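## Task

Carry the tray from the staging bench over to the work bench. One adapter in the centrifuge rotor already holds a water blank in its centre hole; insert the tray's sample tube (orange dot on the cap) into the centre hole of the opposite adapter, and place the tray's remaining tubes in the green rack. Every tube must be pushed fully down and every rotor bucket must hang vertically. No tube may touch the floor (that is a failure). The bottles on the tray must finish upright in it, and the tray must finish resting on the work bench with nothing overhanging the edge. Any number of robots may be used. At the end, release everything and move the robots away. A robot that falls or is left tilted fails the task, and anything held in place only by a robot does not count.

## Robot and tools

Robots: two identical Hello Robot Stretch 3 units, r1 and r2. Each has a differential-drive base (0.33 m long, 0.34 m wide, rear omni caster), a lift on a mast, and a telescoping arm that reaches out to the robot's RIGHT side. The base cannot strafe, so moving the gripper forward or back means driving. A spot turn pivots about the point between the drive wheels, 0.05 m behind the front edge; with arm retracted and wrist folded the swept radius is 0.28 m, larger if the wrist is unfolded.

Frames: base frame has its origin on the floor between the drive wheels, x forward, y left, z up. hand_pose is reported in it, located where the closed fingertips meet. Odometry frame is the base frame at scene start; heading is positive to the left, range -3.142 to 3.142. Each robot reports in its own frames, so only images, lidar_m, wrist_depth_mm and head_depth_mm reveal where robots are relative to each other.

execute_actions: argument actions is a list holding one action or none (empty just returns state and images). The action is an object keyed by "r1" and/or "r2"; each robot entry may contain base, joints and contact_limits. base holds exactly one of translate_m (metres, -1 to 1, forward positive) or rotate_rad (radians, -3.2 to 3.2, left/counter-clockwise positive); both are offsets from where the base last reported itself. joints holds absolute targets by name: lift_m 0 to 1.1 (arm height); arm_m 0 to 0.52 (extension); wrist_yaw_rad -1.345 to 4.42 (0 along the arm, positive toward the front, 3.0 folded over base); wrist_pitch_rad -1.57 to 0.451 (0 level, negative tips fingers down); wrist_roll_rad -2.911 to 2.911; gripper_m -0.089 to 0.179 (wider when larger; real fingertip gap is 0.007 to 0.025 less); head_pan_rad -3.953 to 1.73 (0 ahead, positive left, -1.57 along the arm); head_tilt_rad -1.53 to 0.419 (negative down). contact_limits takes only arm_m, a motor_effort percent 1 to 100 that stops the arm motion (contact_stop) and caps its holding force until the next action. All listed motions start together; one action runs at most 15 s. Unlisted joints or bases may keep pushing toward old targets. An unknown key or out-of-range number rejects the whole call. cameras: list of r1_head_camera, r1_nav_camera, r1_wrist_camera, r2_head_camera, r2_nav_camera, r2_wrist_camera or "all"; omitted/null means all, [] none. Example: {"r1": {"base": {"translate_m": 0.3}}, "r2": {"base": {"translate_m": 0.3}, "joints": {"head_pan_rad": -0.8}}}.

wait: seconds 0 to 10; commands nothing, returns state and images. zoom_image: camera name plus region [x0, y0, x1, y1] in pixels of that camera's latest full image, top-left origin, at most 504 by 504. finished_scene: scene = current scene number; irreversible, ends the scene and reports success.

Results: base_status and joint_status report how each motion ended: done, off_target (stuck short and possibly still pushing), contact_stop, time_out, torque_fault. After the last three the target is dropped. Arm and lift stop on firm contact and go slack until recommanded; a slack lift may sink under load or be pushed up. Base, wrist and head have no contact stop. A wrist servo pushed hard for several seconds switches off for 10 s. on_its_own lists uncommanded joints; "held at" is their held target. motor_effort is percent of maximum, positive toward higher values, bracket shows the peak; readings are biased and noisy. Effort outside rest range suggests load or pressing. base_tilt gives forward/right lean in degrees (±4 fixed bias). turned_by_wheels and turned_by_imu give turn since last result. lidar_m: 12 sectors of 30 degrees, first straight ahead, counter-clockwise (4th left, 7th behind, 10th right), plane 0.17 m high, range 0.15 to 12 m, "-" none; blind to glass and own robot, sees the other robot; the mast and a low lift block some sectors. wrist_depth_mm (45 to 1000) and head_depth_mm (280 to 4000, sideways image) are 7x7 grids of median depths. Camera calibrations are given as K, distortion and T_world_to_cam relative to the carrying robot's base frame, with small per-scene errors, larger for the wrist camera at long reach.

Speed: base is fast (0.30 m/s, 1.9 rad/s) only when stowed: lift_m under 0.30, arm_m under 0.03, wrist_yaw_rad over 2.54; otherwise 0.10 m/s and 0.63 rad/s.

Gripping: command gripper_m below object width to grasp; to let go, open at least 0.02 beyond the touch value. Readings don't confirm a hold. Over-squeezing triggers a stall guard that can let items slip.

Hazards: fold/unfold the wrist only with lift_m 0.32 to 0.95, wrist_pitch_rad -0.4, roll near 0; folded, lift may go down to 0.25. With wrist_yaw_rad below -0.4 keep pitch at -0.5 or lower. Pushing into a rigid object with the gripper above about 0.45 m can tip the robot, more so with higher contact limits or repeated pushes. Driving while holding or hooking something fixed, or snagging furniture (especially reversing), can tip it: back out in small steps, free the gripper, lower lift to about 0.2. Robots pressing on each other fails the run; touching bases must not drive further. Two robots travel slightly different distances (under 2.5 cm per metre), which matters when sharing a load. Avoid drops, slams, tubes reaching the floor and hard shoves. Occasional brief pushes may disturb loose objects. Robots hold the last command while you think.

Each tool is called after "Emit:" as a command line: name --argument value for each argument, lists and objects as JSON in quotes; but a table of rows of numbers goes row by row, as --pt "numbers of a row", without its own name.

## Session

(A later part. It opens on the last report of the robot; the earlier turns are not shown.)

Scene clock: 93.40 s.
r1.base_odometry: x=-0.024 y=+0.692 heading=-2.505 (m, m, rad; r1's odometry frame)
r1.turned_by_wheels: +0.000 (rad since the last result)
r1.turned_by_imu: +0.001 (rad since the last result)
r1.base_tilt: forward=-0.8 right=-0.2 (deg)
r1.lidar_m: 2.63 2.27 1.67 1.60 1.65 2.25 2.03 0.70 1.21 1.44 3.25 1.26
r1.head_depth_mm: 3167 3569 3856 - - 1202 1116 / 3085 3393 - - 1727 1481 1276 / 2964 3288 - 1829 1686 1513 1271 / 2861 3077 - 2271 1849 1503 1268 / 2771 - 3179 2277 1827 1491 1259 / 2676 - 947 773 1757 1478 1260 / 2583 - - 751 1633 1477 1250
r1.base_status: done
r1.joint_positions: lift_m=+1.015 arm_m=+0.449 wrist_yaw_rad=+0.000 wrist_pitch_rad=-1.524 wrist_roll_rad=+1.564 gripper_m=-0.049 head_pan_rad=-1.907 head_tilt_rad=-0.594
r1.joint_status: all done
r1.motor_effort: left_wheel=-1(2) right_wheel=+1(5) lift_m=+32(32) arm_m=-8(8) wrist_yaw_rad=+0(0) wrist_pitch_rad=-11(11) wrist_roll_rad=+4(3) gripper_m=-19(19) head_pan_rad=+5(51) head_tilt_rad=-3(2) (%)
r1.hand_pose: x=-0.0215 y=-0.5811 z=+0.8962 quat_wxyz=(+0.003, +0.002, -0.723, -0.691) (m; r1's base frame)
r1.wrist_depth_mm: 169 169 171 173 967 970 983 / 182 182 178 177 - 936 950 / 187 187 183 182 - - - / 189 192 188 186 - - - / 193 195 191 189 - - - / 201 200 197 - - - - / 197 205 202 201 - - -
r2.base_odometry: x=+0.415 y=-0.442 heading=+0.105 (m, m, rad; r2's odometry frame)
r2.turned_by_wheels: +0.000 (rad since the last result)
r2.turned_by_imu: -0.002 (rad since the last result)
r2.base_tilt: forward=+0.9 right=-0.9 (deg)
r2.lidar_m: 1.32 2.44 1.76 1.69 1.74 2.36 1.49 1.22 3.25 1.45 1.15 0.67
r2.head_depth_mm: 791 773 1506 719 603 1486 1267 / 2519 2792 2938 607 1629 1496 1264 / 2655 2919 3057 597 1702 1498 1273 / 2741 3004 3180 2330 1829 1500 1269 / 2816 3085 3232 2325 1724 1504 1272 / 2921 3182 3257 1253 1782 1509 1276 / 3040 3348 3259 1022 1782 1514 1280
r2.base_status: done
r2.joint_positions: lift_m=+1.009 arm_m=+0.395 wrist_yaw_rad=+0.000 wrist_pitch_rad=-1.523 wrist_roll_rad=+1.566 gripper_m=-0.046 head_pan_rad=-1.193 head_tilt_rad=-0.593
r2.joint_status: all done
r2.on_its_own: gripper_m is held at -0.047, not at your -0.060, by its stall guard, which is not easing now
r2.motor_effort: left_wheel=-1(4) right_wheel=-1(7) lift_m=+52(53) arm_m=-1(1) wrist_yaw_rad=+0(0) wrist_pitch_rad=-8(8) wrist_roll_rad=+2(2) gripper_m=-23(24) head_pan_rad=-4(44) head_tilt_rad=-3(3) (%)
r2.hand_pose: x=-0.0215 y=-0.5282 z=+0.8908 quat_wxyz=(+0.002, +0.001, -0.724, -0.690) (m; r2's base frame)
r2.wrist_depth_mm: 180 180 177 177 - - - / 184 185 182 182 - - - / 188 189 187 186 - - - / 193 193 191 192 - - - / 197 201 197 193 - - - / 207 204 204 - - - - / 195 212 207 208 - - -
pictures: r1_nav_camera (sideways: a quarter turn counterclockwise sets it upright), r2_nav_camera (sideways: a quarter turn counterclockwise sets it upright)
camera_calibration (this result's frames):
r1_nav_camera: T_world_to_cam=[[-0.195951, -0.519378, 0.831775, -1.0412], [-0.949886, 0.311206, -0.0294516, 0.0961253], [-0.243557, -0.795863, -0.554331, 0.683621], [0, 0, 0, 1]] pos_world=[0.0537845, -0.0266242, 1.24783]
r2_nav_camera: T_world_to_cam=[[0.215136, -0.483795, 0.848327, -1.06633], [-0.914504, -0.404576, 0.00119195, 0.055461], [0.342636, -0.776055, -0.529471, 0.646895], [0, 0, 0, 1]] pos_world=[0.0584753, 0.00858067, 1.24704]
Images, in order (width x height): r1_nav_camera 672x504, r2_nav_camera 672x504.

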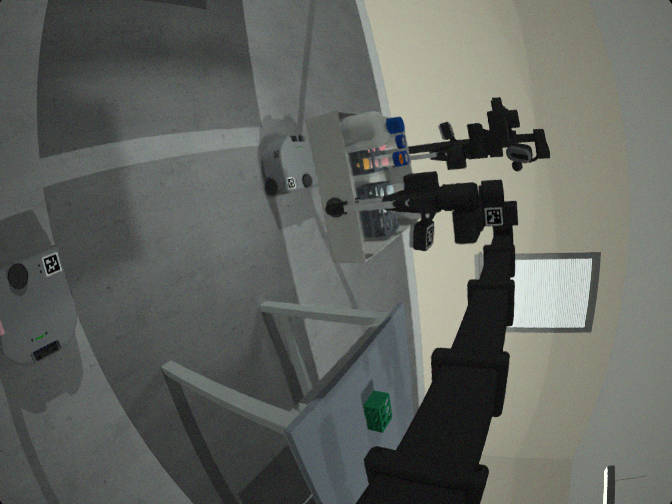

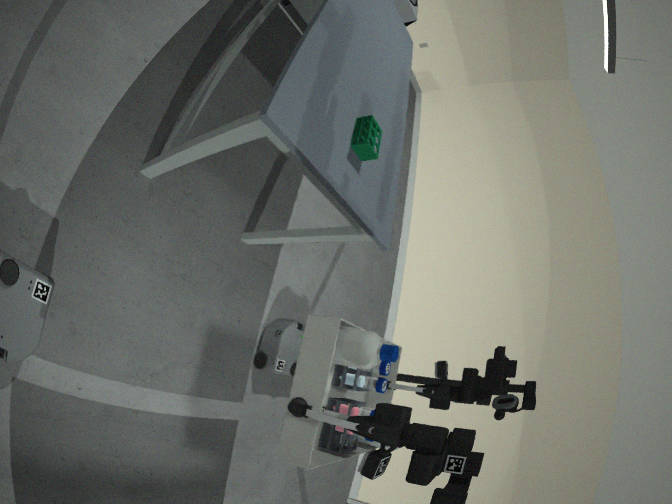

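Emit:
execute_actions --actions '[{"r1":{"base":{"translate_m":-0.5},"joints":{"arm_m":0.455,"lift_m":1.045}},"r2":{"base":{"translate_m":0.5},"joints":{"lift_m":1.04}}}]' --cameras '["r1_nav_camera","r2_nav_camera"]'

Scene clock: 100.83 s.
r1.base_odometry: x=+0.379 y=+0.989 heading=-2.506 (m, m, rad; r1's odometry frame)
r1.turned_by_wheels: +0.000 (rad since the last result)
r1.turned_by_imu: +0.001 (rad since the last result)
r1.base_tilt: forward=-0.8 right=-0.3 (deg)
r1.lidar_m: 1.73 2.28 1.66 1.59 1.65 2.24 1.71 1.55 1.13 0.44 3.27 1.74
r1.head_depth_mm: 3209 3517 - - 727 1479 1286 / 3100 - - 928 771 1439 1281 / 2990 - - 999 768 1388 1266 / 2874 - 3249 916 761 656 1265 / 2716 - 3237 885 756 634 1209 / 2620 2976 863 655 751 631 1227 / 2558 - - 674 1647 1475 1249
r1.base_status: done
r1.joint_positions: lift_m=+1.045 arm_m=+0.455 wrist_yaw_rad=+0.000 wrist_pitch_rad=-1.539 wrist_roll_rad=+1.564 gripper_m=-0.049 head_pan_rad=-1.907 head_tilt_rad=-0.594
r1.joint_status: all done
r1.motor_effort: left_wheel=-1(4) right_wheel=+1(4) lift_m=+32(31) arm_m=+5(6) wrist_yaw_rad=-1(1) wrist_pitch_rad=-3(11) wrist_roll_rad=+3(3) gripper_m=-19(19) head_pan_rad=+5(5) head_tilt_rad=-3(3) (%)
r1.hand_pose: x=-0.0215 y=-0.5832 z=+0.9264 quat_wxyz=(+0.003, +0.002, -0.718, -0.696) (m; r1's base frame)
r1.wrist_depth_mm: 169 169 170 173 296 292 988 / 180 180 179 178 304 298 - / 183 185 183 183 309 304 - / 188 189 186 184 316 313 - / 190 193 191 189 - - - / 199 197 196 - - - - / 198 201 200 201 - - -
r2.base_odometry: x=+0.912 y=-0.390 heading=+0.105 (m, m, rad; r2's odometry frame)
r2.turned_by_wheels: +0.000 (rad since the last result)
r2.turned_by_imu: -0.002 (rad since the last result)
r2.base_tilt: forward=+0.7 right=-0.8 (deg)
r2.lidar_m: 1.29 2.45 1.77 1.70 1.75 2.38 1.71 1.94 3.23 0.35 0.35 0.49
r2.head_depth_mm: 700 771 858 694 1632 1489 1260 / 2548 2781 886 576 731 1388 1243 / 2650 2932 3041 584 732 620 536 / 2740 2993 3166 931 757 621 550 / 2822 3073 3227 974 759 623 1194 / 2912 3220 3289 975 762 623 1223 / 3004 3320 3242 981 763 626 1250
r2.base_status: done
r2.joint_positions: lift_m=+1.039 arm_m=+0.395 wrist_yaw_rad=+0.000 wrist_pitch_rad=-1.534 wrist_roll_rad=+1.566 gripper_m=-0.046 head_pan_rad=-1.193 head_tilt_rad=-0.593
r2.joint_status: all done
r2.on_its_own: gripper_m is held at -0.047, not at your -0.060, by its stall guard, which is not easing now
r2.motor_effort: left_wheel=-1(4) right_wheel=+0(6) lift_m=+53(54) arm_m=-1(1) wrist_yaw_rad=+0(0) wrist_pitch_rad=-4(8) wrist_roll_rad=+2(2) gripper_m=-24(24) head_pan_rad=-4(4) head_tilt_rad=-2(3) (%)
r2.hand_pose: x=-0.0215 y=-0.5253 z=+0.9209 quat_wxyz=(+0.002, +0.001, -0.720, -0.694) (m; r2's base frame)
r2.wrist_depth_mm: 178 178 178 177 - - - / 183 184 181 181 - - - / 187 188 187 186 - - - / 192 192 191 191 - - - / 196 196 196 193 611 - - / 205 204 201 - 339 336 - / 196 210 206 208 345 343 -
pictures: r1_nav_camera (sideways: a quarter turn counterclockwise sets it upright), r2_nav_camera (sideways: a quarter turn counterclockwise sets it upright)
camera_calibration (this result's frames):
r1_nav_camera: T_world_to_cam=[[-0.195944, -0.51938, 0.831775, -1.0412], [-0.94989, 0.311194, -0.0294516, 0.0961254], [-0.243547, -0.795866, -0.554331, 0.683621], [0, 0, 0, 1]] pos_world=[0.0537848, -0.0266236, 1.24783]
r2_nav_camera: T_world_to_cam=[[0.215132, -0.483797, 0.848327, -1.06633], [-0.914507, -0.404567, 0.00119195, 0.0554611], [0.342629, -0.776058, -0.529471, 0.646895], [0, 0, 0, 1]] pos_world=[0.0584754, 0.00858018, 1.24704]
Images, in order (width x height): r1_nav_camera 672x504, r2_nav_camera 672x504.

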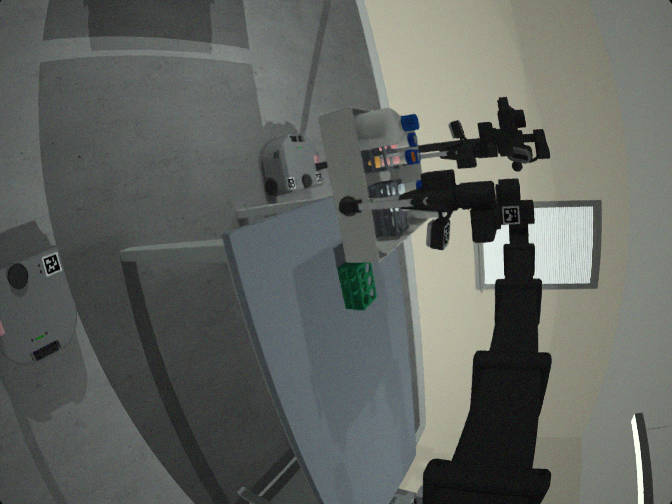

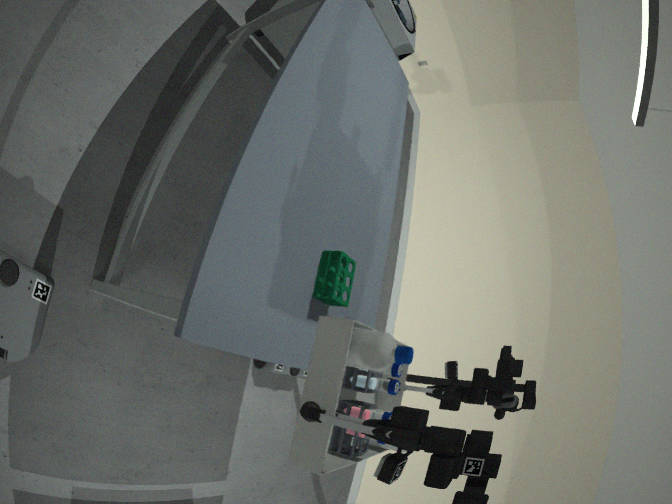

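Emit:
execute_actions --actions '[{"r1":{"base":{"translate_m":-0.65},"joints":{"arm_m":0.452}},"r2":{"base":{"translate_m":0.65}}}]' --cameras '["r1_nav_camera","r2_nav_camera"]'

Emit:
execute_actions --actions '[{"r1":{"joints":{"arm_m":0.36,"head_pan_rad":-1.57}},"r2":{"joints":{"arm_m":0.487,"head_pan_rad":-1.57}}}]' --cameras '["r1_nav_camera","r2_nav_camera"]'

Scene clock: 110.70 s.
r1.base_odometry: x=+0.902 y=+1.375 heading=-2.506 (m, m, rad; r1's odometry frame)
r1.turned_by_wheels: +0.000 (rad since the last result)
r1.turned_by_imu: +0.001 (rad since the last result)
r1.base_tilt: forward=-0.7 right=-0.2 (deg)
r1.lidar_m: 2.36 2.27 1.65 1.59 1.64 2.24 1.68 0.94 1.14 1.09 1.13 0.71
r1.head_depth_mm: 3223 3496 - - 726 1489 1286 / 3099 - - 926 771 1440 1272 / 2999 - - 997 764 1393 1272 / 2884 - 3235 992 761 672 1263 / 2758 - 3256 905 756 648 1262 / 2643 3028 855 649 750 626 1255 / 2555 - - 725 748 610 1230
r1.base_status: done
r1.joint_positions: lift_m=+1.045 arm_m=+0.452 wrist_yaw_rad=+0.000 wrist_pitch_rad=-1.544 wrist_roll_rad=+1.564 gripper_m=-0.049 head_pan_rad=-1.907 head_tilt_rad=-0.594
r1.joint_status: all done
r1.motor_effort: left_wheel=-2(4) right_wheel=+2(3) lift_m=+32(32) arm_m=-4(6) wrist_yaw_rad=+0(0) wrist_pitch_rad=+0(4) wrist_roll_rad=+3(3) gripper_m=-19(19) head_pan_rad=+5(5) head_tilt_rad=-3(3) (%)
r1.hand_pose: x=-0.0215 y=-0.5797 z=+0.9265 quat_wxyz=(+0.003, +0.002, -0.716, -0.698) (m; r1's base frame)
r1.wrist_depth_mm: 168 170 170 173 293 293 995 / 180 180 178 177 302 296 - / 183 184 182 182 309 305 - / 187 189 188 186 317 314 - / 188 192 190 188 323 320 - / 198 196 195 - 328 - - / 199 203 200 199 338 - -
r2.base_odometry: x=+1.559 y=-0.322 heading=+0.105 (m, m, rad; r2's odometry frame)
r2.turned_by_wheels: +0.000 (rad since the last result)
r2.turned_by_imu: -0.003 (rad since the last result)
r2.base_tilt: forward=+0.8 right=-0.8 (deg)
r2.lidar_m: 1.49 2.46 1.78 1.71 1.77 2.38 2.35 0.49 0.35 0.34 0.35 0.47
r2.head_depth_mm: 695 769 857 695 696 616 522 / 2539 2765 887 575 705 617 523 / 2650 2890 3054 581 732 619 525 / 2726 2988 3164 969 756 622 538 / 2803 3081 3226 971 760 623 565 / 2895 3187 3264 976 761 623 1202 / 3008 3306 3269 984 762 625 1252
r2.base_status: done
r2.joint_positions: lift_m=+1.039 arm_m=+0.395 wrist_yaw_rad=+0.000 wrist_pitch_rad=-1.538 wrist_roll_rad=+1.566 gripper_m=-0.046 head_pan_rad=-1.193 head_tilt_rad=-0.593
r2.joint_status: not commanded
r2.on_its_own: gripper_m is held at -0.047, not at your -0.060, by its stall guard, which is not easing now
r2.motor_effort: left_wheel=-2(3) right_wheel=+0(8) lift_m=+52(53) arm_m=-1(1) wrist_yaw_rad=+1(1) wrist_pitch_rad=-2(5) wrist_roll_rad=+2(2) gripper_m=-23(24) head_pan_rad=-4(4) head_tilt_rad=-3(3) (%)
r2.hand_pose: x=-0.0215 y=-0.5242 z=+0.9210 quat_wxyz=(+0.002, +0.001, -0.718, -0.696) (m; r2's base frame)
r2.wrist_depth_mm: 179 178 176 177 298 295 - / 182 183 181 180 305 303 - / 186 188 185 187 316 308 - / 189 193 191 191 319 316 - / 195 196 196 192 330 327 - / 205 203 201 - 336 338 - / 198 208 208 208 347 347 -
pictures: r1_nav_camera (sideways: a quarter turn counterclockwise sets it upright), r2_nav_camera (sideways: a quarter turn counterclockwise sets it upright)
camera_calibration (this result's frames):
r1_nav_camera: T_world_to_cam=[[-0.195942, -0.519381, 0.831775, -1.0412], [-0.949891, 0.311191, -0.0294516, 0.0961254], [-0.243544, -0.795867, -0.554331, 0.683621], [0, 0, 0, 1]] pos_world=[0.0537849, -0.0266234, 1.24783]
r2_nav_camera: T_world_to_cam=[[0.215131, -0.483798, 0.848327, -1.06633], [-0.914509, -0.404565, 0.00119195, 0.0554611], [0.342626, -0.776059, -0.529471, 0.646895], [0, 0, 0, 1]] pos_world=[0.0584754, 0.00858004, 1.24704]
Images, in order (width x height): r1_nav_camera 672x504, r2_nav_camera 672x504.

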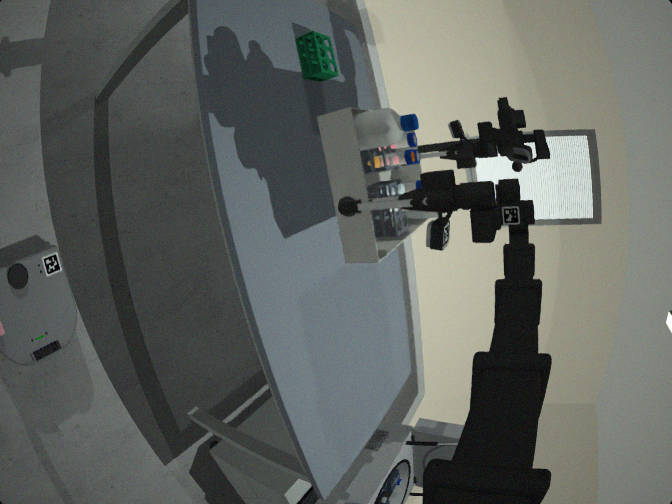

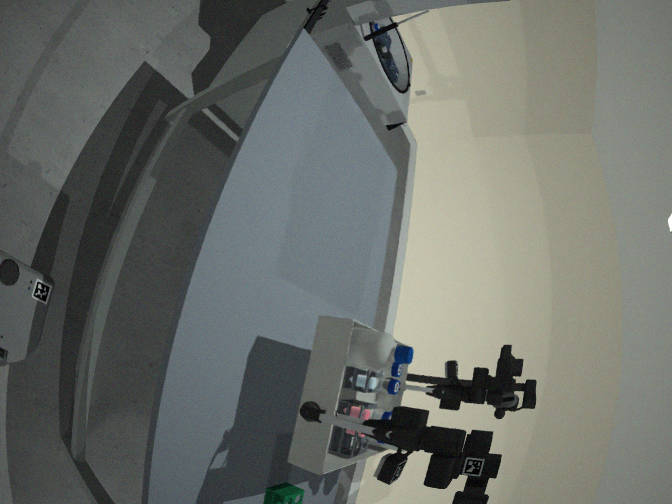

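Scene clock: 112.60 s.
r1.base_odometry: x=+0.902 y=+1.375 heading=-2.506 (m, m, rad; r1's odometry frame)
r1.turned_by_wheels: +0.000 (rad since the last result)
r1.turned_by_imu: +0.000 (rad since the last result)
r1.base_tilt: forward=-0.7 right=-0.3 (deg)
r1.lidar_m: 2.37 2.28 1.65 1.58 1.64 2.24 1.68 0.94 1.14 1.09 1.13 0.71
r1.head_depth_mm: 2696 - 3263 1014 779 648 1277 / 2683 3034 3217 969 743 644 1276 / 2660 - 808 709 696 640 1270 / 2685 2870 - 693 714 635 1270 / 897 761 879 700 689 633 1264 / 1257 2918 3144 538 686 629 1252 / 2708 2951 3128 889 703 627 1248
r1.base_status: not commanded
r1.joint_positions: lift_m=+1.045 arm_m=+0.360 wrist_yaw_rad=+0.000 wrist_pitch_rad=-1.544 wrist_roll_rad=+1.564 gripper_m=-0.049 head_pan_rad=-1.577 head_tilt_rad=-0.594
r1.joint_status: all done
r1.motor_effort: left_wheel=-3(3) right_wheel=+2(2) lift_m=+32(32) arm_m=-4(5) wrist_yaw_rad=+0(0) wrist_pitch_rad=+0(0) wrist_roll_rad=+3(3) gripper_m=-19(20) head_pan_rad=+5(39) head_tilt_rad=-2(2) (%)
r1.hand_pose: x=-0.0215 y=-0.4878 z=+0.9265 quat_wxyz=(+0.003, +0.002, -0.716, -0.698) (m; r1's base frame)
r1.wrist_depth_mm: 166 168 170 174 298 - 997 / 180 181 179 178 308 - - / 182 184 182 180 310 - - / 189 188 186 187 320 - - / 190 193 190 188 - - - / 199 197 194 - - - - / 197 203 199 200 - - -
r2.base_odometry: x=+1.559 y=-0.322 heading=+0.105 (m, m, rad; r2's odometry frame)
r2.turned_by_wheels: +0.000 (rad since the last result)
r2.turned_by_imu: +0.000 (rad since the last result)
r2.base_tilt: forward=+0.7 right=-0.9 (deg)
r2.lidar_m: 1.49 2.48 1.78 1.71 1.76 2.38 2.35 0.49 0.35 0.34 0.35 0.47
r2.head_depth_mm: 2555 2976 3005 956 751 615 533 / 2539 2903 3022 889 754 617 534 / 2540 2886 806 683 753 619 525 / 2552 - 891 819 756 621 525 / 813 903 818 683 758 621 527 / 1202 2797 634 658 760 623 527 / 2578 2799 2994 980 762 624 529
r2.base_status: not commanded
r2.joint_positions: lift_m=+1.039 arm_m=+0.487 wrist_yaw_rad=+0.000 wrist_pitch_rad=-1.538 wrist_roll_rad=+1.566 gripper_m=-0.046 head_pan_rad=-1.563 head_tilt_rad=-0.593
r2.joint_status: all done
r2.on_its_own: gripper_m is held at -0.047, not at your -0.060, by its stall guard, which is not easing now
r2.motor_effort: left_wheel=-2(1) right_wheel=+0(0) lift_m=+53(52) arm_m=+4(5) wrist_yaw_rad=+1(1) wrist_pitch_rad=-2(2) wrist_roll_rad=+2(2) gripper_m=-24(24) head_pan_rad=-4(38) head_tilt_rad=-3(3) (%)
r2.hand_pose: x=-0.0215 y=-0.6158 z=+0.9210 quat_wxyz=(+0.002, +0.001, -0.718, -0.696) (m; r2's base frame)
r2.wrist_depth_mm: 178 179 177 176 296 292 293 / 181 183 181 182 306 303 302 / 187 186 185 186 312 308 311 / 189 192 190 192 320 319 315 / 195 197 195 193 331 327 325 / 204 203 200 - 337 331 335 / 198 208 207 208 349 347 347
pictures: r1_nav_camera (sideways: a quarter turn counterclockwise sets it upright), r2_nav_camera (sideways: a quarter turn counterclockwise sets it upright)
camera_calibration (this result's frames):
r1_nav_camera: T_world_to_cam=[[-0.0170008, -0.554852, 0.831775, -1.04229], [-0.999475, -0.0135266, -0.0294516, 0.0964278], [0.0275924, -0.831839, -0.554331, 0.681967], [0, 0, 0, 1]] pos_world=[0.0598402, -0.00972841, 1.24783]
r2_nav_camera: T_world_to_cam=[[0.0255632, -0.528855, 0.848327, -1.06517], [-0.998923, -0.0463728, 0.00119195, 0.055976], [0.0387089, -0.847444, -0.529471, 0.648749], [0, 0, 0, 1]] pos_world=[0.0580325, -0.0109463, 1.24704]
Images, in order (width x height): r1_nav_camera 672x504, r2_nav_camera 672x504.

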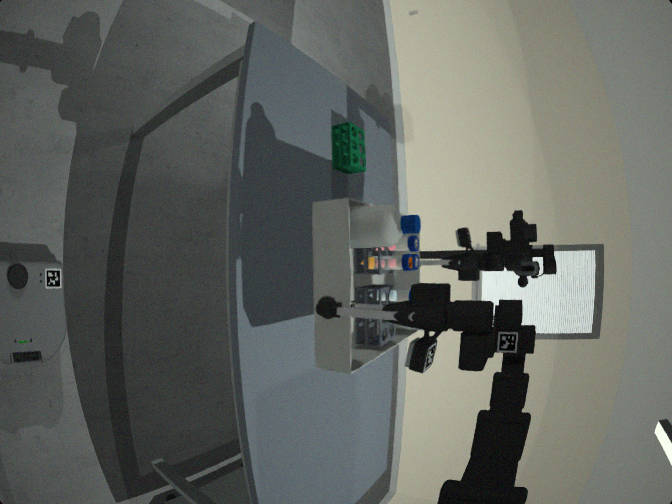

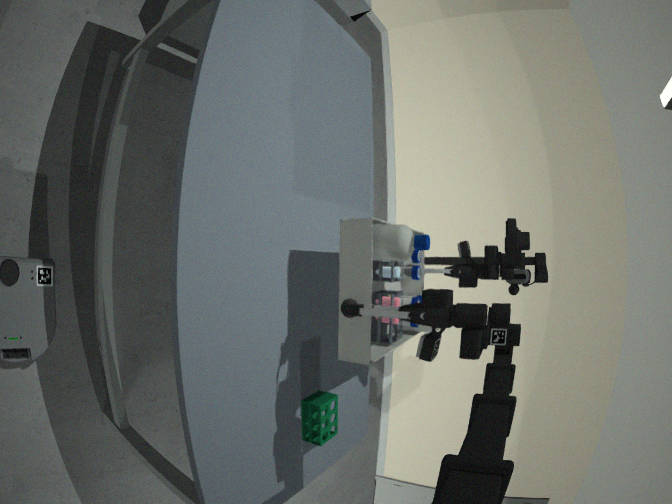

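Emit:
execute_actions --actions '[{"r1":{"joints":{"arm_m":0.335,"lift_m":0.94}},"r2":{"joints":{"arm_m":0.512,"lift_m":0.935}}}]' --cameras '[]'

Emit:
execute_actions --actions '[{"r1":{"joints":{"lift_m":0.92}},"r2":{"joints":{"lift_m":0.916}}}]' --cameras '[]'

Emit:
execute_actions --actions '[{"r1":{"joints":{"gripper_m":0.06}},"r2":{"joints":{"gripper_m":0.06}}}]' --cameras '[]'

Emit:
execute_actions --actions '[{"r1":{"joints":{"lift_m":1.1,"wrist_pitch_rad":-1.55}},"r2":{"joints":{"lift_m":1.1,"wrist_pitch_rad":-1.55}}}]' --cameras '[]'

Emit:
execute_actions --actions '[{"r1":{"joints":{"arm_m":0.47,"wrist_roll_rad":0}},"r2":{"joints":{"arm_m":0.3,"wrist_roll_rad":0}}}]'

Scene clock: 117.10 s.
r1.base_odometry: x=+0.902 y=+1.375 heading=-2.506 (m, m, rad; r1's odometry frame)
r1.turned_by_wheels: +0.000 (rad since the last result)
r1.turned_by_imu: +0.000 (rad since the last result)
r1.base_tilt: forward=-0.8 right=-0.3 (deg)
r1.lidar_m: 2.37 2.28 1.65 1.59 1.65 2.23 1.68 0.94 1.14 1.09 1.13 0.71
r1.head_depth_mm: 2719 3033 3215 - 740 647 1288 / 2703 2963 - 967 749 642 1283 / 2734 2999 - - 715 617 1272 / 2715 2974 3175 - 699 615 1266 / 1343 743 820 848 703 611 1263 / 2623 2846 3110 894 573 607 1256 / 2692 2962 3108 963 699 610 1255
r1.base_status: not commanded
r1.joint_positions: lift_m=+0.940 arm_m=+0.335 wrist_yaw_rad=+0.000 wrist_pitch_rad=-1.544 wrist_roll_rad=+1.564 gripper_m=-0.049 head_pan_rad=-1.577 head_tilt_rad=-0.594
r1.joint_status: all done
r1.motor_effort: left_wheel=-2(2) right_wheel=+3(2) lift_m=+28(27) arm_m=-5(6) wrist_yaw_rad=+0(0) wrist_pitch_rad=+0(1) wrist_roll_rad=+3(3) gripper_m=-20(19) head_pan_rad=+5(5) head_tilt_rad=-1(2) (%)
r1.hand_pose: x=-0.0215 y=-0.4628 z=+0.8217 quat_wxyz=(+0.003, +0.002, -0.716, -0.698) (m; r1's base frame)
r1.wrist_depth_mm: 168 168 170 173 200 909 902 / 180 180 178 177 204 - 914 / 183 185 182 180 208 - 947 / 187 187 187 185 212 962 960 / 190 192 191 187 963 951 955 / 197 197 197 - - - - / 198 202 200 199 - - -
r2.base_odometry: x=+1.559 y=-0.322 heading=+0.105 (m, m, rad; r2's odometry frame)
r2.turned_by_wheels: +0.000 (rad since the last result)
r2.turned_by_imu: +0.000 (rad since the last result)
r2.base_tilt: forward=+0.7 right=-0.9 (deg)
r2.lidar_m: 1.50 2.47 1.79 1.71 1.76 2.38 2.36 0.49 0.35 0.34 0.35 0.47
r2.head_depth_mm: 2615 2878 3057 - 725 615 534 / 2604 2824 - 940 752 618 535 / 2610 2774 - 872 752 619 524 / 2599 2774 - 873 743 621 526 / 1317 892 1045 849 740 622 527 / 2476 2777 3007 721 736 624 528 / 2570 2817 2969 979 763 626 528
r2.base_status: not commanded
r2.joint_positions: lift_m=+0.935 arm_m=+0.512 wrist_yaw_rad=+0.000 wrist_pitch_rad=-1.538 wrist_roll_rad=+1.566 gripper_m=-0.046 head_pan_rad=-1.563 head_tilt_rad=-0.593
r2.joint_status: all done
r2.on_its_own: gripper_m is held at -0.047, not at your -0.060, by its stall guard, which is not easing now
r2.motor_effort: left_wheel=-1(1) right_wheel=+0(0) lift_m=+28(49) arm_m=+4(4) wrist_yaw_rad=+1(0) wrist_pitch_rad=-2(2) wrist_roll_rad=+2(2) gripper_m=-24(24) head_pan_rad=-4(4) head_tilt_rad=-2(2) (%)
r2.hand_pose: x=-0.0215 y=-0.6408 z=+0.8170 quat_wxyz=(+0.002, +0.001, -0.718, -0.696) (m; r2's base frame)
r2.wrist_depth_mm: 178 178 177 176 198 197 196 / 182 182 181 181 202 201 201 / 188 188 185 186 208 208 204 / 189 191 190 191 215 211 211 / 194 198 195 193 220 217 214 / 205 201 200 - 225 225 222 / 198 209 207 208 233 231 227
pictures: none
No camera images: the call's "cameras" was empty. Leave "cameras" out to get every camera's image.

Scene clock: 118.03 s.
r1.base_odometry: x=+0.902 y=+1.375 heading=-2.506 (m, m, rad; r1's odometry frame)
r1.turned_by_wheels: +0.000 (rad since the last result)
r1.turned_by_imu: +0.000 (rad since the last result)
r1.base_tilt: forward=-0.7 right=-0.2 (deg)
r1.lidar_m: 2.37 2.28 1.65 1.59 1.65 2.23 1.69 0.94 1.14 1.09 1.13 0.71
r1.head_depth_mm: 2719 2993 3200 - - 638 1262 / 2701 2997 3193 928 747 634 1284 / 2707 2971 3154 - 730 617 1278 / 2692 2976 3163 - 725 615 1266 / 2608 892 809 889 730 611 1251 / 2662 2847 3100 920 580 608 1258 / 2690 2934 3128 968 725 611 1255
r1.base_status: not commanded
r1.joint_positions: lift_m=+0.920 arm_m=+0.335 wrist_yaw_rad=+0.000 wrist_pitch_rad=-1.544 wrist_roll_rad=+1.564 gripper_m=-0.049 head_pan_rad=-1.577 head_tilt_rad=-0.594
r1.joint_status: all done
r1.motor_effort: left_wheel=-1(2) right_wheel=+3(2) lift_m=+28(31) arm_m=-6(5) wrist_yaw_rad=+0(0) wrist_pitch_rad=-1(0) wrist_roll_rad=+4(3) gripper_m=-19(19) head_pan_rad=+5(5) head_tilt_rad=-2(3) (%)
r1.hand_pose: x=-0.0215 y=-0.4628 z=+0.8017 quat_wxyz=(+0.003, +0.002, -0.716, -0.698) (m; r1's base frame)
r1.wrist_depth_mm: 168 168 169 172 181 881 857 / 180 179 177 177 184 - 884 / 183 183 183 181 188 - - / 186 188 186 184 193 944 915 / 190 192 191 188 197 942 983 / 197 196 193 - 982 961 980 / 196 203 200 200 207 - -
r2.base_odometry: x=+1.559 y=-0.322 heading=+0.105 (m, m, rad; r2's odometry frame)
r2.turned_by_wheels: +0.000 (rad since the last result)
r2.turned_by_imu: +0.000 (rad since the last result)
r2.base_tilt: forward=+0.7 right=-0.8 (deg)
r2.lidar_m: 1.49 2.47 1.78 1.71 1.76 2.38 2.36 0.49 0.35 0.34 0.35 0.47
r2.head_depth_mm: 2622 2849 3074 - 706 617 533 / 2631 2815 - 924 752 617 534 / 2589 2767 - 879 751 618 525 / 2583 2783 3047 891 741 621 526 / 1326 893 1053 869 737 621 526 / 2460 2799 2989 759 736 623 528 / 2541 2810 2981 978 763 625 528
r2.base_status: not commanded
r2.joint_positions: lift_m=+0.916 arm_m=+0.512 wrist_yaw_rad=+0.000 wrist_pitch_rad=-1.538 wrist_roll_rad=+1.566 gripper_m=-0.046 head_pan_rad=-1.563 head_tilt_rad=-0.593
r2.joint_status: all done
r2.on_its_own: gripper_m is held at -0.047, not at your -0.060, by its stall guard, which is not easing now
r2.motor_effort: left_wheel=-1(1) right_wheel=+0(0) lift_m=+28(28) arm_m=+4(4) wrist_yaw_rad=+0(0) wrist_pitch_rad=-2(2) wrist_roll_rad=+2(2) gripper_m=-23(25) head_pan_rad=-4(4) head_tilt_rad=-3(3) (%)
r2.hand_pose: x=-0.0215 y=-0.6408 z=+0.7980 quat_wxyz=(+0.002, +0.001, -0.718, -0.696) (m; r2's base frame)
r2.wrist_depth_mm: 179 178 176 177 180 179 178 / 182 183 181 181 185 184 181 / 188 187 186 186 189 188 187 / 190 192 190 192 194 194 190 / 195 197 196 192 199 198 196 / 205 202 202 - 205 203 201 / 197 209 206 208 212 209 208
pictures: none
No camera images: the call's "cameras" was empty. Leave "cameras" out to get every camera's image.

Scene clock: 119.63 s.
r1.base_odometry: x=+0.902 y=+1.375 heading=-2.506 (m, m, rad; r1's odometry frame)
r1.turned_by_wheels: +0.000 (rad since the last result)
r1.turned_by_imu: +0.000 (rad since the last result)
r1.base_tilt: forward=-0.8 right=-0.3 (deg)
r1.lidar_m: 2.37 2.27 1.65 1.59 1.64 2.23 1.67 0.94 1.13 1.09 1.13 0.71
r1.head_depth_mm: 2709 3028 3231 - - 639 1251 / 2704 2985 3240 925 746 635 1281 / 2708 3006 3159 - 731 618 1273 / 2700 2975 3136 - 734 604 1259 / 2598 896 811 907 731 612 1256 / 2647 2836 3120 926 590 609 1252 / 2691 2945 3121 966 724 611 1248
r1.base_status: not commanded
r1.joint_positions: lift_m=+0.920 arm_m=+0.335 wrist_yaw_rad=+0.000 wrist_pitch_rad=-1.544 wrist_roll_rad=+1.564 gripper_m=+0.060 head_pan_rad=-1.577 head_tilt_rad=-0.594
r1.joint_status: all done
r1.motor_effort: left_wheel=-2(2) right_wheel=+3(2) lift_m=+27(29) arm_m=-5(5) wrist_yaw_rad=+0(0) wrist_pitch_rad=+0(0) wrist_roll_rad=+3(3) gripper_m=+0(81) head_pan_rad=+5(4) head_tilt_rad=-3(2) (%)
r1.hand_pose: x=-0.0215 y=-0.4627 z=+0.8018 quat_wxyz=(+0.003, +0.002, -0.716, -0.698) (m; r1's base frame)
r1.wrist_depth_mm: 168 170 171 180 181 868 894 / 184 185 184 183 186 - 857 / 190 192 189 188 189 - - / 192 194 192 192 194 925 949 / 195 199 198 196 199 938 929 / 204 204 - 200 202 974 987 / 200 209 208 205 207 - -
r2.base_odometry: x=+1.559 y=-0.322 heading=+0.105 (m, m, rad; r2's odometry frame)
r2.turned_by_wheels: +0.000 (rad since the last result)
r2.turned_by_imu: +0.000 (rad since the last result)
r2.base_tilt: forward=+0.7 right=-0.8 (deg)
r2.lidar_m: 1.50 2.47 1.78 1.70 1.76 2.38 2.36 0.49 0.35 0.34 0.35 0.47
r2.head_depth_mm: 2604 2873 3061 - 706 616 534 / 2624 2795 - 925 754 616 535 / 2582 2798 - 889 749 619 525 / 2593 2777 3057 892 735 622 526 / 1332 893 1058 863 739 623 527 / 2477 2790 3023 871 738 623 528 / 2568 2785 2989 980 764 625 529
r2.base_status: not commanded
r2.joint_positions: lift_m=+0.916 arm_m=+0.512 wrist_yaw_rad=+0.000 wrist_pitch_rad=-1.541 wrist_roll_rad=+1.566 gripper_m=+0.060 head_pan_rad=-1.563 head_tilt_rad=-0.593
r2.joint_status: all done
r2.motor_effort: left_wheel=-1(1) right_wheel=+0(0) lift_m=+29(29) arm_m=+4(4) wrist_yaw_rad=+0(0) wrist_pitch_rad=-1(2) wrist_roll_rad=+2(2) gripper_m=+0(96) head_pan_rad=-4(4) head_tilt_rad=-3(2) (%)
r2.hand_pose: x=-0.0215 y=-0.6400 z=+0.7981 quat_wxyz=(+0.002, +0.001, -0.717, -0.697) (m; r2's base frame)
r2.wrist_depth_mm: 181 184 184 182 182 181 179 / 187 189 186 186 185 184 182 / 191 193 192 191 191 189 187 / 195 199 197 195 196 194 193 / 200 205 202 201 200 199 198 / 209 209 - 207 - 203 202 / 197 215 215 213 212 211 209
pictures: none
No camera images: the call's "cameras" was empty. Leave "cameras" out to get every camera's image.

Scene clock: 122.13 s.
r1.base_odometry: x=+0.902 y=+1.375 heading=-2.506 (m, m, rad; r1's odometry frame)
r1.turned_by_wheels: +0.000 (rad since the last result)
r1.turned_by_imu: +0.000 (rad since the last result)
r1.base_tilt: forward=-0.7 right=-0.3 (deg)
r1.lidar_m: 2.38 2.28 1.65 1.59 1.64 2.23 1.68 0.94 1.14 1.09 1.13 0.71
r1.head_depth_mm: 2816 3008 3224 1015 779 648 1286 / 2732 3031 3143 1011 772 636 1281 / - 3073 3084 877 731 620 1270 / 1991 2877 - 924 735 615 1262 / 653 741 2996 915 731 613 1259 / 2682 2961 3179 925 589 608 1254 / 2699 2922 3143 965 723 610 1251
r1.base_status: not commanded
r1.joint_positions: lift_m=+1.100 arm_m=+0.335 wrist_yaw_rad=+0.000 wrist_pitch_rad=-1.544 wrist_roll_rad=+1.564 gripper_m=+0.060 head_pan_rad=-1.577 head_tilt_rad=-0.594
r1.joint_status: all done
r1.motor_effort: left_wheel=-2(3) right_wheel=+2(2) lift_m=+26(27) arm_m=-5(4) wrist_yaw_rad=+0(0) wrist_pitch_rad=-3(2) wrist_roll_rad=+3(3) gripper_m=+0(0) head_pan_rad=+5(5) head_tilt_rad=-3(2) (%)
r1.hand_pose: x=-0.0215 y=-0.4627 z=+0.9818 quat_wxyz=(+0.003, +0.002, -0.716, -0.698) (m; r1's base frame)
r1.wrist_depth_mm: 357 357 352 351 - - - / 368 329 355 357 - - - / 325 338 367 361 - - - / 308 320 375 370 - - - / 389 343 376 382 - - - / 399 325 - 387 - - - / 389 338 338 316 - - -
r2.base_odometry: x=+1.559 y=-0.322 heading=+0.105 (m, m, rad; r2's odometry frame)
r2.turned_by_wheels: +0.000 (rad since the last result)
r2.turned_by_imu: +0.000 (rad since the last result)
r2.base_tilt: forward=+0.8 right=-1.0 (deg)
r2.lidar_m: 1.49 2.48 1.79 1.71 1.77 2.38 2.35 0.49 0.35 0.34 0.35 0.47
r2.head_depth_mm: 2693 2883 3027 959 749 617 533 / 2634 2837 3009 961 752 617 535 / - 2881 3016 891 751 620 524 / 2552 - 3033 893 745 620 525 / 842 1516 2959 863 739 622 526 / 2546 2795 3024 874 739 624 528 / 2582 2783 2979 980 763 625 529
r2.base_status: not commanded
r2.joint_positions: lift_m=+1.100 arm_m=+0.512 wrist_yaw_rad=+0.000 wrist_pitch_rad=-1.541 wrist_roll_rad=+1.566 gripper_m=+0.060 head_pan_rad=-1.563 head_tilt_rad=-0.593
r2.joint_status: all done
r2.motor_effort: left_wheel=-1(2) right_wheel=+0(0) lift_m=+45(50) arm_m=+3(3) wrist_yaw_rad=+0(0) wrist_pitch_rad=-3(3) wrist_roll_rad=+2(2) gripper_m=+0(0) head_pan_rad=-4(4) head_tilt_rad=-3(3) (%)
r2.hand_pose: x=-0.0215 y=-0.6400 z=+0.9814 quat_wxyz=(+0.002, +0.001, -0.717, -0.697) (m; r2's base frame)
r2.wrist_depth_mm: 368 366 362 358 358 355 355 / 350 340 367 362 365 360 361 / 360 315 379 375 377 372 366 / 389 322 387 381 386 380 378 / 404 347 392 398 396 391 391 / 428 339 - 407 - 400 402 / 405 355 367 310 417 407 413
pictures: none
No camera images: the call's "cameras" was empty. Leave "cameras" out to get every camera's image.

Scene clock: 124.93 s.
r1.base_odometry: x=+0.902 y=+1.375 heading=-2.506 (m, m, rad; r1's odometry frame)
r1.turned_by_wheels: +0.000 (rad since the last result)
r1.turned_by_imu: +0.000 (rad since the last result)
r1.base_tilt: forward=-0.7 right=-0.3 (deg)
r1.lidar_m: 2.38 2.28 1.66 1.59 1.64 2.22 1.68 0.94 1.14 1.09 1.13 0.71
r1.head_depth_mm: - 2984 3191 1017 778 649 1285 / 2749 2978 3215 1010 770 635 1278 / - 3000 3180 881 732 619 1273 / 1252 2847 3209 905 738 616 1269 / 830 2927 3135 917 729 611 1262 / 2680 2954 3152 928 589 608 1257 / 2684 2967 3112 964 723 608 1251
r1.base_status: not commanded
r1.joint_positions: lift_m=+1.100 arm_m=+0.470 wrist_yaw_rad=+0.000 wrist_pitch_rad=-1.545 wrist_roll_rad=+0.008 gripper_m=+0.060 head_pan_rad=-1.577 head_tilt_rad=-0.594
r1.joint_status: all done
r1.motor_effort: left_wheel=-1(1) right_wheel=+2(2) lift_m=+27(26) arm_m=+5(6) wrist_yaw_rad=+0(0) wrist_pitch_rad=-3(3) wrist_roll_rad=-3(0) gripper_m=+0(0) head_pan_rad=+5(5) head_tilt_rad=-3(3) (%)
r1.hand_pose: x=-0.0216 y=-0.5971 z=+0.9818 quat_wxyz=(+0.504, +0.491, -0.508, -0.496) (m; r1's base frame)
r1.wrist_depth_mm: 355 353 347 353 332 354 349 / 364 358 361 361 348 359 355 / 371 303 260 304 304 367 357 / 377 338 312 374 338 370 371 / 385 381 382 381 376 374 379 / 395 282 - 389 385 385 384 / 402 244 334 349 349 393 393
r2.base_odometry: x=+1.559 y=-0.322 heading=+0.105 (m, m, rad; r2's odometry frame)
r2.turned_by_wheels: +0.000 (rad since the last result)
r2.turned_by_imu: +0.000 (rad since the last result)
r2.base_tilt: forward=+0.7 right=-0.9 (deg)
r2.lidar_m: 1.49 2.47 1.78 1.71 1.77 2.39 2.36 0.49 0.35 0.34 0.35 0.47
r2.head_depth_mm: 2656 2856 2995 958 752 616 534 / - 2922 3022 962 753 617 535 / - 2894 3031 914 739 618 525 / - - - 894 744 620 527 / 707 1474 1633 863 740 621 527 / 2501 2789 2992 871 738 624 528 / 2547 2777 2971 977 763 625 529
r2.base_status: not commanded
r2.joint_positions: lift_m=+1.100 arm_m=+0.300 wrist_yaw_rad=+0.000 wrist_pitch_rad=-1.544 wrist_roll_rad=+0.007 gripper_m=+0.060 head_pan_rad=-1.563 head_tilt_rad=-0.593
r2.joint_status: all done
r2.motor_effort: left_wheel=-1(2) right_wheel=-1(0) lift_m=+45(45) arm_m=-1(1) wrist_yaw_rad=-1(0) wrist_pitch_rad=-2(3) wrist_roll_rad=-4(4) gripper_m=+1(1) head_pan_rad=-4(4) head_tilt_rad=-3(3) (%)
r2.hand_pose: x=-0.0216 y=-0.4281 z=+0.9814 quat_wxyz=(+0.505, +0.492, -0.508, -0.495) (m; r2's base frame)
r2.wrist_depth_mm: 367 363 359 359 357 355 355 / 376 374 369 368 369 362 363 / 387 384 382 379 378 378 370 / 392 395 393 385 390 387 382 / 402 404 399 399 396 392 390 / - - - 410 - 404 401 / - - - - - - -
pictures: r1_head_camera (sideways: a quarter turn clockwise sets it upright), r1_nav_camera (sideways: a quarter turn counterclockwise sets it upright), r1_wrist_camera, r2_head_camera (sideways: a quarter turn clockwise sets it upright), r2_nav_camera (sideways: a quarter turn counterclockwise sets it upright), r2_wrist_camera
camera_calibration (this result's frames):
r1_head_camera: T_world_to_cam=[[-0.0382519, 0.54564, -0.837146, 1.11429], [0.998791, -0.00500728, -0.0489016, 0.0589173], [-0.0308745, -0.838005, -0.544789, 0.670501], [0, 0, 0, 1]] pos_world=[0.00447884, -0.0458206, 1.30098]
r1_nav_camera: T_world_to_cam=[[-0.0169854, -0.554853, 0.831775, -1.0423], [-0.999474, -0.0135543, -0.0294516, 0.0964278], [0.0276155, -0.831838, -0.554331, 0.681967], [0, 0, 0, 1]] pos_world=[0.0598405, -0.00972692, 1.24783]
r1_wrist_camera: T_world_to_cam=[[-0.999543, 0.0258429, -0.0157038, 0.0149593], [0.0237082, 0.992055, 0.123551, 0.506238], [0.018772, 0.123122, -0.992214, 1.20737], [0, 0, 0, 1]] pos_world=[-0.0197143, -0.651257, 1.13566]
r2_head_camera: T_world_to_cam=[[0.0244963, 0.533424, -0.845493, 1.11334], [0.999568, -0.0267886, 0.0120593, -0.0198406], [-0.0162168, -0.845423, -0.53385, 0.647715], [0, 0, 0, 1]] pos_world=[0.00306332, -0.0468196, 1.28734]
r2_nav_camera: T_world_to_cam=[[0.0255417, -0.528856, 0.848327, -1.06517], [-0.998925, -0.0463323, 0.00119195, 0.055976], [0.0386745, -0.847446, -0.529471, 0.648749], [0, 0, 0, 1]] pos_world=[0.058032, -0.0109484, 1.24704]
r2_wrist_camera: T_world_to_cam=[[-0.999918, 0.00157423, -0.0126821, -0.0100079], [-0.0000264198, 0.992127, 0.125236, 0.338196], [0.0127794, 0.125227, -0.992046, 1.19353], [0, 0, 0, 1]] pos_world=[-0.0252506, -0.484979, 1.14155]
Images, in order (width x height): r1_head_camera 896x504, r1_nav_camera 672x504, r1_wrist_camera 644x364, r2_head_camera 896x504, r2_nav_camera 672x504, r2_wrist_camera 644x364.

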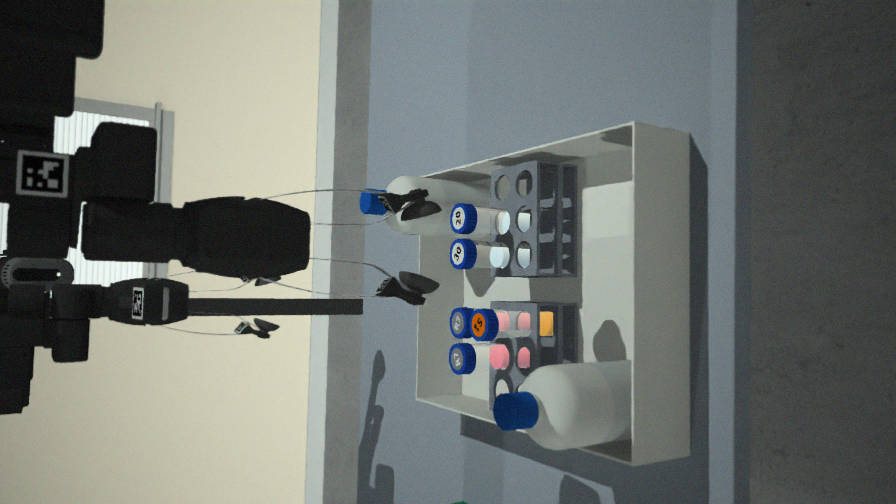

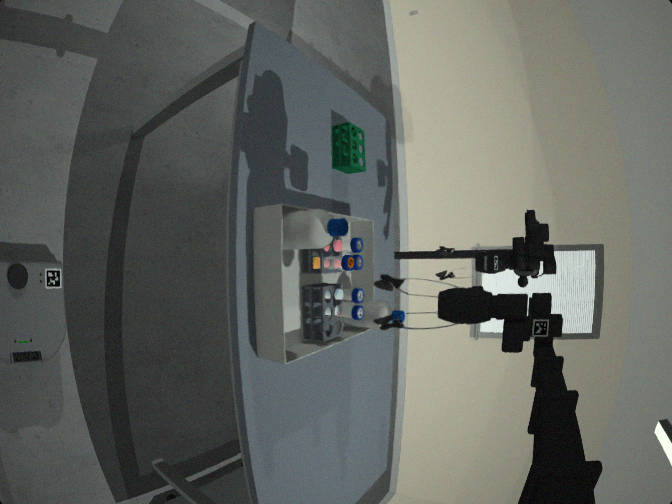

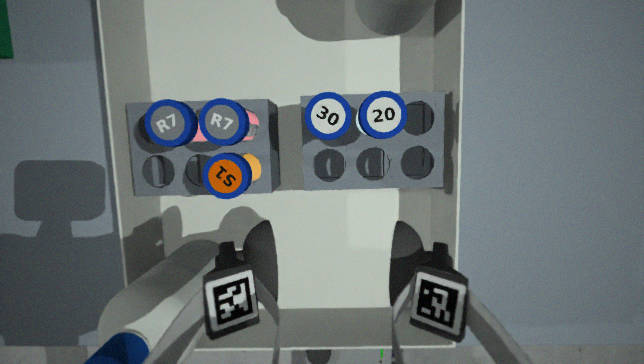

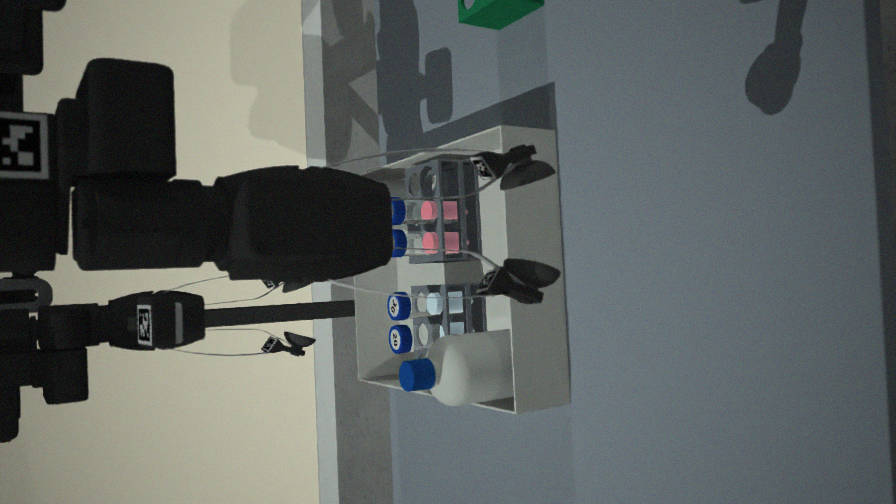

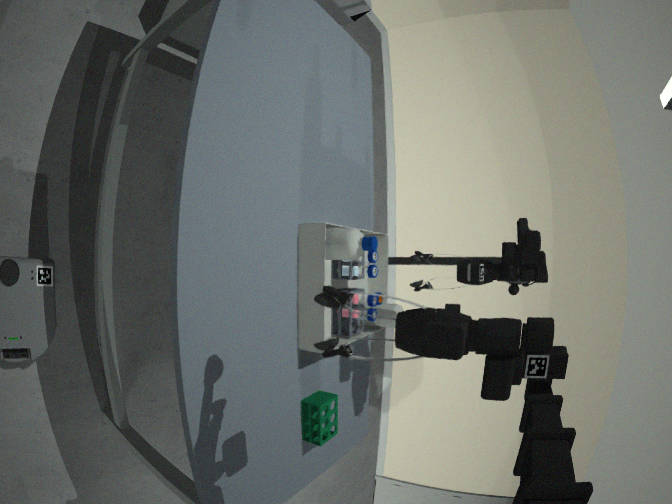

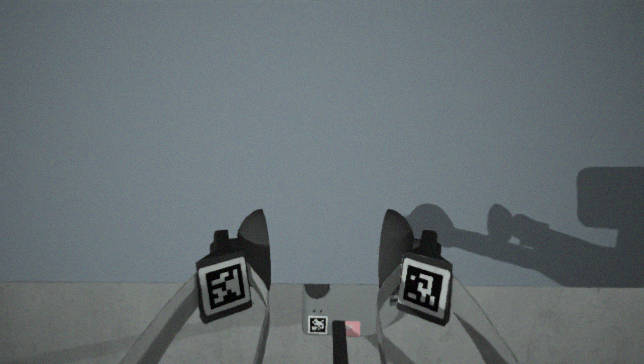

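Emit:
execute_actions --actions '[{"r1":{"base":{"translate_m":0.08},"joints":{"arm_m":0.499,"gripper_m":0.065,"lift_m":1.06,"head_tilt_rad":-0.75}},"r2":{"base":{"translate_m":-0.25},"joints":{"wrist_pitch_rad":-1.42}}}]' --cameras '["r1_wrist_camera","r2_wrist_camera"]'

Scene clock: 133.37 s.
r1.base_odometry: x=+0.837 y=+1.327 heading=-2.506 (m, m, rad; r1's odometry frame)
r1.turned_by_wheels: +0.000 (rad since the last result)
r1.turned_by_imu: +0.000 (rad since the last result)
r1.base_tilt: forward=-0.7 right=-0.2 (deg)
r1.lidar_m: 2.29 2.28 1.65 1.59 1.64 2.23 1.68 1.01 1.13 1.09 0.68 0.65
r1.head_depth_mm: 2869 3053 1063 816 652 1387 1196 / 2775 3040 874 761 639 1378 1190 / 2827 3067 916 762 635 1377 1187 / 2761 3021 924 753 631 1360 1180 / 2733 3033 955 593 628 1355 1177 / 2636 2987 1010 792 648 1348 1174 / 2679 3020 1001 783 647 1340 1164
r1.base_status: done
r1.joint_positions: lift_m=+1.060 arm_m=+0.499 wrist_yaw_rad=+0.000 wrist_pitch_rad=-1.545 wrist_roll_rad=+0.008 gripper_m=+0.065 head_pan_rad=-1.577 head_tilt_rad=-0.741
r1.joint_status: all done
r1.motor_effort: left_wheel=-1(1) right_wheel=+2(4) lift_m=+22(27) arm_m=+5(5) wrist_yaw_rad=+0(0) wrist_pitch_rad=-3(3) wrist_roll_rad=-3(3) gripper_m=+0(35) head_pan_rad=+5(5) head_tilt_rad=-3(14) (%)
r1.hand_pose: x=-0.0216 y=-0.6260 z=+0.9420 quat_wxyz=(+0.504, +0.492, -0.508, -0.496) (m; r1's base frame)
r1.wrist_depth_mm: 319 319 316 313 309 255 280 / 319 328 318 318 319 319 318 / 329 331 298 319 318 266 319 / 337 332 272 213 272 217 330 / 347 342 277 275 340 323 337 / 356 348 - 345 345 345 344 / 357 355 242 347 347 340 345
r2.base_odometry: x=+1.310 y=-0.348 heading=+0.105 (m, m, rad; r2's odometry frame)
r2.turned_by_wheels: +0.000 (rad since the last result)
r2.turned_by_imu: +0.000 (rad since the last result)
r2.base_tilt: forward=+0.7 right=-0.8 (deg)
r2.lidar_m: 1.51 2.47 1.78 1.70 1.76 2.38 2.11 2.30 0.36 0.34 0.36 0.48
r2.head_depth_mm: 2670 2859 3048 958 749 616 535 / - 2913 3033 958 751 617 535 / - 2871 3023 1003 755 619 536 / 2586 - - 987 756 620 526 / 2585 2814 3008 971 759 623 526 / 1377 2773 1059 890 743 624 528 / 1102 736 2972 886 740 624 528
r2.base_status: done
r2.joint_positions: lift_m=+1.100 arm_m=+0.300 wrist_yaw_rad=+0.000 wrist_pitch_rad=-1.425 wrist_roll_rad=+0.007 gripper_m=+0.060 head_pan_rad=-1.563 head_tilt_rad=-0.593
r2.joint_status: all done
r2.motor_effort: left_wheel=+0(5) right_wheel=+0(6) lift_m=+45(45) arm_m=-1(1) wrist_yaw_rad=-1(0) wrist_pitch_rad=+3(2) wrist_roll_rad=-5(5) gripper_m=+1(1) head_pan_rad=-4(4) head_tilt_rad=-3(2) (%)
r2.hand_pose: x=-0.0216 y=-0.4587 z=+0.9812 quat_wxyz=(+0.533, +0.461, -0.536, -0.464) (m; r2's base frame)
r2.wrist_depth_mm: 358 359 388 380 377 377 378 / 390 387 384 384 381 381 379 / 394 394 390 383 382 385 380 / 394 389 393 395 387 384 382 / 399 397 392 388 386 387 388 / 406 396 - 394 - 390 388 / - - - 397 - - -
pictures: r1_wrist_camera, r2_wrist_camera
camera_calibration (this result's frames):
r1_wrist_camera: T_world_to_cam=[[-0.999543, 0.0258487, -0.0156923, 0.015074], [0.023707, 0.992, 0.123994, 0.53935], [0.0187718, 0.123566, -0.992159, 1.1717], [0, 0, 0, 1]] pos_world=[-0.0197142, -0.680207, 1.09587]
r2_wrist_camera: T_world_to_cam=[[-0.999918, -0.0000419413, -0.0127993, -0.0105823], [-0.00012457, 0.999979, 0.00645502, 0.488765], [0.0127987, 0.00645608, -0.999897, 1.15037], [0, 0, 0, 1]] pos_world=[-0.0252438, -0.496182, 1.14696]
Images, in order (width x height): r1_wrist_camera 644x364, r2_wrist_camera 644x364.

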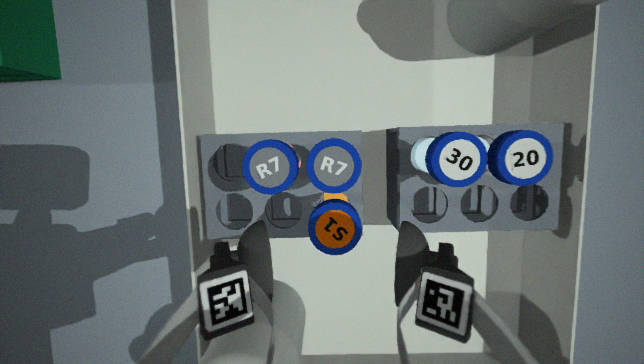

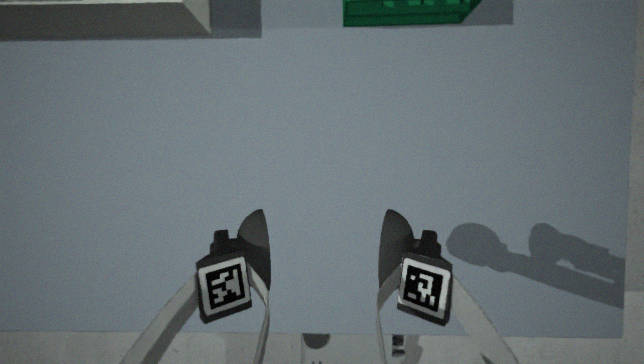

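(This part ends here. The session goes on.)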